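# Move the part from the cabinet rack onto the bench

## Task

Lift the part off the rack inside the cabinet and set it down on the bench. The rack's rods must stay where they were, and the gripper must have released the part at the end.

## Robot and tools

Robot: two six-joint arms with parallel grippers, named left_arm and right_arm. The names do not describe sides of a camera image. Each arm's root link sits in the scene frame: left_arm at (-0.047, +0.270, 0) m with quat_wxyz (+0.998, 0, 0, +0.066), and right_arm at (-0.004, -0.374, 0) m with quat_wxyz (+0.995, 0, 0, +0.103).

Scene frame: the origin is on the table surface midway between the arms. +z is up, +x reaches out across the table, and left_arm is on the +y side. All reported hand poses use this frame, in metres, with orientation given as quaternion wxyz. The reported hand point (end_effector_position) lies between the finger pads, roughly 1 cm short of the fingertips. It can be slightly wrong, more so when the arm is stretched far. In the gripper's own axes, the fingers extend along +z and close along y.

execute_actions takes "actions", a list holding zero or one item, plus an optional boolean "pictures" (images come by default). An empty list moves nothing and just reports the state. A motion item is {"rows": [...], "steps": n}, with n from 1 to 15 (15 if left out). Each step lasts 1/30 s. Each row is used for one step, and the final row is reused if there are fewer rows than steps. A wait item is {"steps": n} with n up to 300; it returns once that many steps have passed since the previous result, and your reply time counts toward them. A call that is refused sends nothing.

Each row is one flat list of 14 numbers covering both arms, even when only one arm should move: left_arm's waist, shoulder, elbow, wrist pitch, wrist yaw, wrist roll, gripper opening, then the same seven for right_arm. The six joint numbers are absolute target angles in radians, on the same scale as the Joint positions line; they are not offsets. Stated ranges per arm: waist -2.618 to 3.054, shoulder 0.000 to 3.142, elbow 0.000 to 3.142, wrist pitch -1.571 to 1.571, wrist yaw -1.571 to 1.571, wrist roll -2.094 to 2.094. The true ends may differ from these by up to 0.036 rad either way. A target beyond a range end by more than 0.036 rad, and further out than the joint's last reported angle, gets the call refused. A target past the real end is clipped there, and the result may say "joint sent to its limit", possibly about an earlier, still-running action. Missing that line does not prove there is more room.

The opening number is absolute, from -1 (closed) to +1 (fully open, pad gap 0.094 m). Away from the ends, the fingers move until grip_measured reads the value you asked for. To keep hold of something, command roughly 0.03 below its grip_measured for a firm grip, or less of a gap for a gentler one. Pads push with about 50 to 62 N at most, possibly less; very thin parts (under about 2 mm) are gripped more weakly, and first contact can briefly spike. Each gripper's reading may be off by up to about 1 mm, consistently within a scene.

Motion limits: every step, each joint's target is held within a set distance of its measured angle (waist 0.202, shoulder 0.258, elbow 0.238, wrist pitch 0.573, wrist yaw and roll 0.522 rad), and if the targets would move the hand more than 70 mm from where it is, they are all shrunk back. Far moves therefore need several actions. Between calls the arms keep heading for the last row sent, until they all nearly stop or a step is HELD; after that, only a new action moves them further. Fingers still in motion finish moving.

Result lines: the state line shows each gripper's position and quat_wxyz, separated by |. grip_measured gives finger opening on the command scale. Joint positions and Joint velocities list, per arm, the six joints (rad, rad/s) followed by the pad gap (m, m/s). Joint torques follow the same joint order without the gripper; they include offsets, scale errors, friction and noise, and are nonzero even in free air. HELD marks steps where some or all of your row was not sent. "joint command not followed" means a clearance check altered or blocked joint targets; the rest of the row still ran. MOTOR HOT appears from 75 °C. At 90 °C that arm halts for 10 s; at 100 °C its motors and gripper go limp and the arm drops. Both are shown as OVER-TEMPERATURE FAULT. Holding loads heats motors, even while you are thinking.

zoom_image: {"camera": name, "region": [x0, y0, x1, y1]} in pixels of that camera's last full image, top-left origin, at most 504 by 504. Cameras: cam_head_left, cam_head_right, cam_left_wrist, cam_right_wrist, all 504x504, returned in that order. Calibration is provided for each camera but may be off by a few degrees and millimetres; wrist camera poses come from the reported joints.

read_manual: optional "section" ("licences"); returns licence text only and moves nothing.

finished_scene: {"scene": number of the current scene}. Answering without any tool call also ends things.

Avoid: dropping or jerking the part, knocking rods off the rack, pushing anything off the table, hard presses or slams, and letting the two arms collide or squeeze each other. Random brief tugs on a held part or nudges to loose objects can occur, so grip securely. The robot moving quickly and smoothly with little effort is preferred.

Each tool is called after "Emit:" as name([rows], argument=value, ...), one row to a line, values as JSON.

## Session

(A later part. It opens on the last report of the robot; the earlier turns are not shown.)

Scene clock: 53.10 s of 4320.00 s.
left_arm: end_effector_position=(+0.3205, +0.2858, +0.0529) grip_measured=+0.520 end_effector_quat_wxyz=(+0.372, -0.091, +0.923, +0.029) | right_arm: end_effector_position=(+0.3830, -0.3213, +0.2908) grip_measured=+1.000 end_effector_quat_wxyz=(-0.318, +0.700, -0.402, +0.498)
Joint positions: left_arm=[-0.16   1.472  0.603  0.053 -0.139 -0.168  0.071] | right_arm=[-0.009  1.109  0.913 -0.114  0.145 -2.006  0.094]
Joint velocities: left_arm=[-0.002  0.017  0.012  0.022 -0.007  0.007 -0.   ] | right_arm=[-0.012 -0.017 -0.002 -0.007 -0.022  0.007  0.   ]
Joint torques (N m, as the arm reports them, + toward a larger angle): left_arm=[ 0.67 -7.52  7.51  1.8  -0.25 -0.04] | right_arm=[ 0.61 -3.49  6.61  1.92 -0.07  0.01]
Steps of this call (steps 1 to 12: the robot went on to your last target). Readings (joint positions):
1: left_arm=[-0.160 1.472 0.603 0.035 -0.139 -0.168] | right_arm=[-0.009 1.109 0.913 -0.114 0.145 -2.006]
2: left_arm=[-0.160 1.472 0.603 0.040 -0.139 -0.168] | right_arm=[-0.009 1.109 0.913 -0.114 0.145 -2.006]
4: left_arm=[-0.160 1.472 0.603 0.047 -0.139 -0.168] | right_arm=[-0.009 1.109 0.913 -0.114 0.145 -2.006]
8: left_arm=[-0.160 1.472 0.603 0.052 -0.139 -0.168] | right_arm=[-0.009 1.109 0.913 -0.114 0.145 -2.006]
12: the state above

Emit:
execute_actions([
  {"rows": [
[-0.15,1.44,0.60,0.135,-0.16,-0.17,0.45, 0.0,1.109,0.913,-0.114,0.136,-2.006,1],
[-0.15,1.44,0.59,0.142,-0.16,-0.17,0.45, 0.0,1.109,0.913,-0.114,0.136,-2.006,1],
[-0.15,1.44,0.58,0.149,-0.16,-0.17,0.45, 0.0,1.109,0.913,-0.114,0.136,-2.006,1],
[-0.15,1.44,0.57,0.156,-0.16,-0.17,0.45, 0.0,1.109,0.913,-0.114,0.136,-2.006,1],
[-0.15,1.44,0.56,0.163,-0.16,-0.17,0.45, 0.0,1.109,0.913,-0.114,0.136,-2.006,1],
[-0.15,1.44,0.55,0.17,-0.16,-0.17,0.45, 0.0,1.109,0.913,-0.114,0.136,-2.006,1]
], "steps": 15},
], pictures=false)

Emit:
execute_actions([
  {"steps": 8},
])

Scene clock: 56.70 s of 4320.00 s.
left_arm: end_effector_position=(+0.3162, +0.2864, +0.0483) grip_measured=+0.520 end_effector_quat_wxyz=(+0.380, -0.091, +0.920, +0.029) | right_arm: end_effector_position=(+0.3830, -0.3213, +0.2908) grip_measured=+1.000 end_effector_quat_wxyz=(-0.318, +0.700, -0.402, +0.498)
Joint positions: left_arm=[-0.16   1.466  0.559  0.106 -0.142 -0.166  0.071] | right_arm=[-0.009  1.109  0.913 -0.114  0.145 -2.006  0.094]
Joint velocities: left_arm=[-0.012  0.007 -0.007  0.022  0.037  0.007  0.001] | right_arm=[ 0.012 -0.002 -0.017  0.007 -0.037 -0.037  0.   ]
Joint torques (N m, as the arm reports them, + toward a larger angle): left_arm=[ 0.72 -6.85  5.83  1.7  -0.22 -0.05] | right_arm=[ 0.6  -3.5   6.64  1.91 -0.07  0.01]
Steps of this call (steps 1 to 30: the robot went on to your last target; steps 31 to 90: nothing new was sent; then 0.10 s passed at rest; steps 91 to 105: all 15 steps of this action). Readings (joint positions):
91: left_arm=[-0.160 1.472 0.603 0.053 -0.139 -0.168] | right_arm=[-0.009 1.109 0.913 -0.114 0.145 -2.006]
92: left_arm=[-0.160 1.472 0.602 0.055 -0.139 -0.168] | right_arm=[-0.009 1.109 0.913 -0.114 0.145 -2.006]
94: left_arm=[-0.160 1.472 0.593 0.070 -0.139 -0.168] | right_arm=[-0.009 1.109 0.913 -0.114 0.145 -2.006]
98: left_arm=[-0.160 1.467 0.564 0.098 -0.141 -0.166] | right_arm=[-0.009 1.109 0.913 -0.114 0.145 -2.006]
105: the state above

Scene clock: 56.97 s of 4320.00 s.
left_arm: end_effector_position=(+0.3163, +0.2864, +0.0484) grip_measured=+0.520 end_effector_quat_wxyz=(+0.380, -0.091, +0.920, +0.029) | right_arm: end_effector_position=(+0.3830, -0.3213, +0.2908) grip_measured=+1.000 end_effector_quat_wxyz=(-0.318, +0.700, -0.402, +0.498)
Joint positions: left_arm=[-0.16   1.466  0.559  0.107 -0.142 -0.166  0.071] | right_arm=[-0.009  1.109  0.913 -0.114  0.145 -2.006  0.094]
Joint velocities: left_arm=[-0.007 -0.012 -0.007 -0.022 -0.007 -0.037 -0.001] | right_arm=[ 0.007 -0.002 -0.012 -0.022  0.066 -0.051  0.   ]
Joint torques (N m, as the arm reports them, + toward a larger angle): left_arm=[ 0.71 -6.88  5.97  1.68 -0.22 -0.06] | right_arm=[ 0.6  -3.44  6.62  1.92 -0.07  0.01]
Steps of this call (steps 1 to 8: the robot went on to your last target). Readings (joint positions):
1: left_arm=[-0.160 1.466 0.559 0.107 -0.142 -0.166] | right_arm=[-0.009 1.109 0.913 -0.114 0.145 -2.006]
2: left_arm=[-0.160 1.466 0.559 0.107 -0.142 -0.166] | right_arm=[-0.009 1.109 0.913 -0.114 0.145 -2.006]
4: left_arm=[-0.160 1.466 0.559 0.107 -0.142 -0.166] | right_arm=[-0.009 1.109 0.913 -0.114 0.145 -2.006]
8: the state above
camera_calibration (this result's frames):
cam_left_wrist: T_world_to_cam=[[0.330122, -0.941768, 0.0639762, 0.16901], [-0.920507, -0.336194, -0.199099, 0.430069], [0.209013, 0.00683641, -0.977889, 0.105296], [0, 0, 0, 1]] pos_world=[0.318079, 0.303035, 0.177781]
cam_right_wrist: T_world_to_cam=[[0.290991, 0.347668, 0.89132, -0.258721], [-0.230123, -0.878849, 0.417932, -0.273513], [0.928638, -0.326727, -0.175731, -0.326222], [0, 0, 0, 1]] pos_world=[0.315286, -0.257013, 0.287586]

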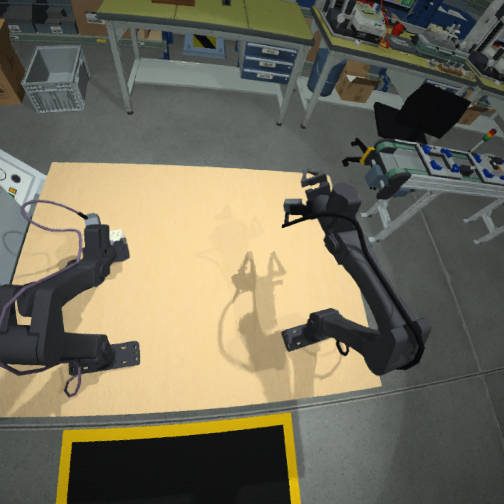

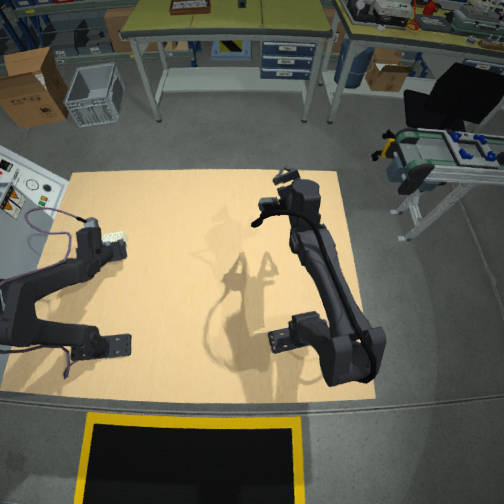

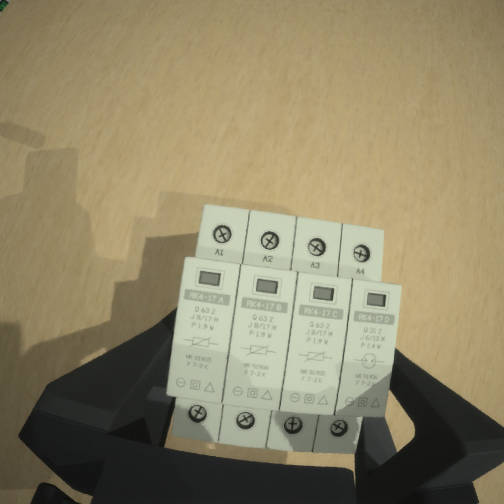

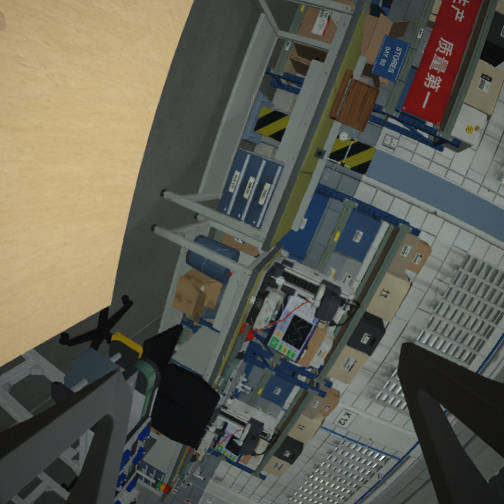

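Emit:
execute_actions([
  {"rows": [
[-0.15,1.44,0.57,0.13,-0.16,-0.17,1, 0.0,1.109,0.913,-0.114,0.136,-2.006,1]
], "steps": 12},
], pictures=false)

Emit:
execute_actions([
  {"rows": [
[-0.15,1.43,0.61,0.09,-0.16,-0.17,1, 0.0,1.109,0.913,-0.114,0.136,-2.006,1],
[-0.15,1.42,0.65,0.05,-0.16,-0.17,1, 0.0,1.109,0.913,-0.114,0.136,-2.006,1],
[-0.15,1.41,0.69,0.01,-0.16,-0.17,1, 0.0,1.109,0.913,-0.114,0.136,-2.006,1],
[-0.15,1.40,0.73,-0.03,-0.16,-0.17,1, 0.0,1.109,0.913,-0.114,0.136,-2.006,1],
[-0.15,1.39,0.77,-0.07,-0.16,-0.17,1, 0.0,1.109,0.913,-0.114,0.136,-2.006,1],
[-0.15,1.38,0.81,-0.11,-0.16,-0.17,1, 0.0,1.109,0.913,-0.114,0.136,-2.006,1],
[-0.15,1.37,0.85,-0.15,-0.16,-0.17,1, 0.0,1.109,0.913,-0.114,0.136,-2.006,1],
[-0.15,1.36,0.89,-0.19,-0.16,-0.17,1, 0.0,1.109,0.913,-0.114,0.136,-2.006,1],
[-0.15,1.35,0.93,-0.23,-0.16,-0.17,1, 0.0,1.109,0.913,-0.114,0.136,-2.006,1],
[-0.15,1.34,0.97,-0.27,-0.16,-0.17,1, 0.0,1.109,0.913,-0.114,0.136,-2.006,1],
[-0.15,1.33,1.01,-0.31,-0.16,-0.17,1, 0.0,1.109,0.913,-0.114,0.136,-2.006,1],
[-0.15,1.32,1.05,-0.35,-0.16,-0.17,1, 0.0,1.109,0.913,-0.114,0.136,-2.006,1]
], "steps": 15},
])

Scene clock: 60.60 s of 4320.00 s.
left_arm: end_effector_position=(+0.3204, +0.2868, +0.0554) grip_measured=+1.000 end_effector_quat_wxyz=(+0.394, -0.092, +0.914, +0.029) | right_arm: end_effector_position=(+0.3830, -0.3213, +0.2908) grip_measured=+1.000 end_effector_quat_wxyz=(-0.318, +0.700, -0.402, +0.498)
Joint positions: left_arm=[-0.16   1.455  0.559  0.127 -0.145 -0.166  0.094] | right_arm=[-0.009  1.109  0.913 -0.114  0.145 -2.006  0.094]
Joint velocities: left_arm=[-0.012 -0.012 -0.022 -0.037  0.007 -0.007  0.   ] | right_arm=[-0.002  0.002  0.002 -0.051 -0.051 -0.066  0.   ]
Joint torques (N m, as the arm reports them, + toward a larger angle): left_arm=[ 0.7  -6.11  7.78  1.2  -0.17 -0.06] | right_arm=[ 0.6  -3.5   6.63  1.92 -0.08  0.02]
Steps of this call (steps 1 to 15: the robot went on to your last target; steps 16 to 90: nothing new was sent; then 0.23 s passed at rest; steps 91 to 102: all 12 steps of this action). Readings (joint positions):
91: left_arm=[-0.160 1.466 0.559 0.107 -0.143 -0.166] | right_arm=[-0.009 1.109 0.913 -0.114 0.145 -2.006]
92: left_arm=[-0.160 1.464 0.559 0.110 -0.143 -0.166] | right_arm=[-0.009 1.109 0.913 -0.114 0.145 -2.006]
94: left_arm=[-0.160 1.458 0.559 0.117 -0.144 -0.166] | right_arm=[-0.009 1.109 0.913 -0.114 0.145 -2.006]
98: left_arm=[-0.160 1.455 0.559 0.125 -0.145 -0.166] | right_arm=[-0.009 1.109 0.913 -0.114 0.145 -2.006]
102: the state above

Scene clock: 61.10 s of 4320.00 s.
left_arm: end_effector_position=(+0.3758, +0.2856, +0.2420) grip_measured=+1.000 end_effector_quat_wxyz=(+0.507, -0.097, +0.856, +0.014) | right_arm: end_effector_position=(+0.3830, -0.3213, +0.2908) grip_measured=+1.000 end_effector_quat_wxyz=(-0.318, +0.700, -0.402, +0.498)
Joint positions: left_arm=[-0.16   1.323  1.036 -0.226 -0.147 -0.166  0.094] | right_arm=[-0.009  1.109  0.913 -0.114  0.145 -2.006  0.094]
Joint velocities: left_arm=[ 0.012 -0.261  0.305 -0.212 -0.037 -0.037  0.   ] | right_arm=[-0.007  0.002  0.002 -0.022 -0.007 -0.095  0.   ]
Joint torques (N m, as the arm reports them, + toward a larger angle): left_arm=[ 0.7  -4.09  8.06  0.68 -0.17 -0.05] | right_arm=[ 0.58 -3.48  6.62  1.91 -0.07  0.01]
Steps of this call (steps 1 to 15: all 15 steps of this action). Readings (joint positions):
1: left_arm=[-0.160 1.455 0.562 0.121 -0.145 -0.166] | right_arm=[-0.009 1.109 0.913 -0.114 0.145 -2.006]
2: left_arm=[-0.160 1.453 0.572 0.103 -0.145 -0.166] | right_arm=[-0.009 1.109 0.913 -0.114 0.145 -2.006]
4: left_arm=[-0.160 1.444 0.620 0.047 -0.145 -0.166] | right_arm=[-0.009 1.109 0.913 -0.114 0.145 -2.006]
8: left_arm=[-0.160 1.406 0.785 -0.067 -0.145 -0.166] | right_arm=[-0.009 1.109 0.913 -0.114 0.145 -2.006]
15: the state above
camera_calibration (this result's frames):
cam_left_wrist: T_world_to_cam=[[0.30103, -0.940002, 0.160555, 0.123191], [-0.825456, -0.341158, -0.449705, 0.549461], [0.477498, 0.00284361, -0.878628, 0.158397], [0, 0, 0, 1]] pos_world=[0.340838, 0.302802, 0.366489]
cam_right_wrist: T_world_to_cam=[[0.290991, 0.347668, 0.89132, -0.258721], [-0.230123, -0.878849, 0.417932, -0.273513], [0.928638, -0.326727, -0.175731, -0.326222], [0, 0, 0, 1]] pos_world=[0.315286, -0.257013, 0.287586]

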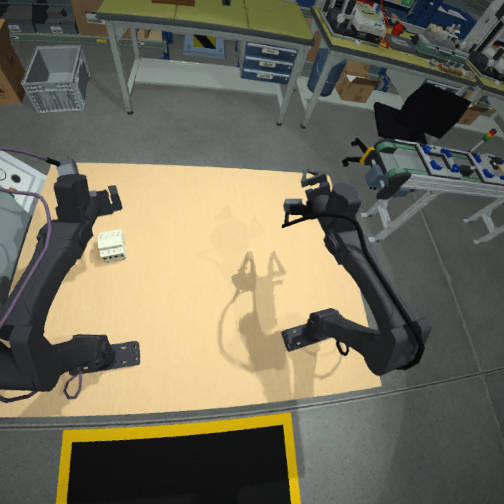

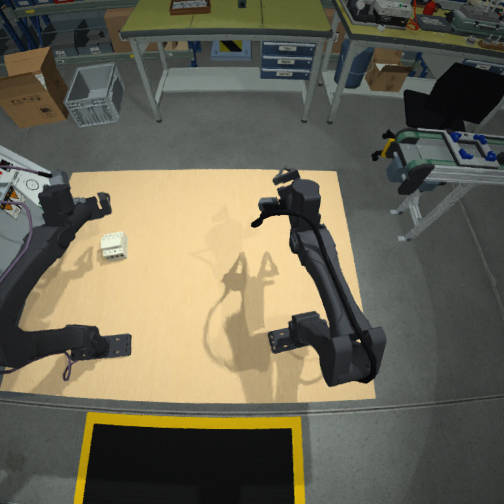

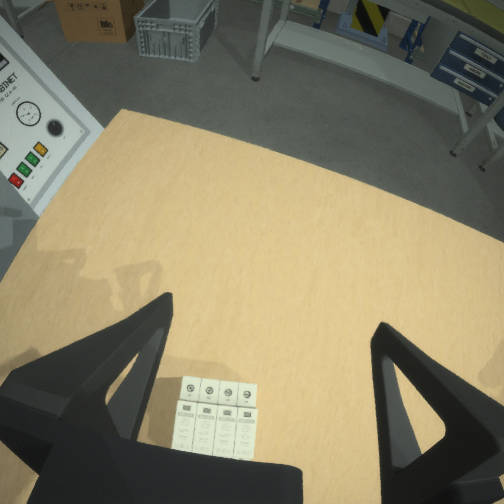

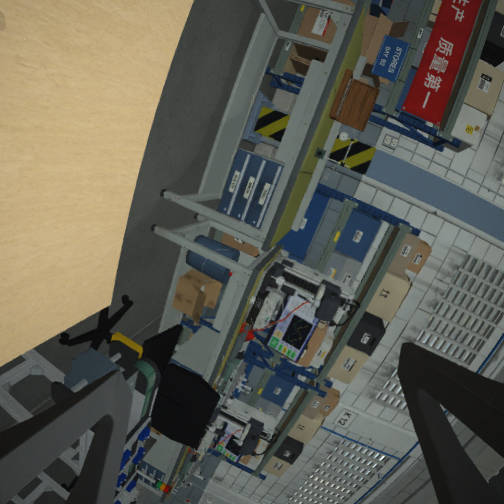

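Emit:
finished_scene(scene=2)

The scene is finished: the task was done.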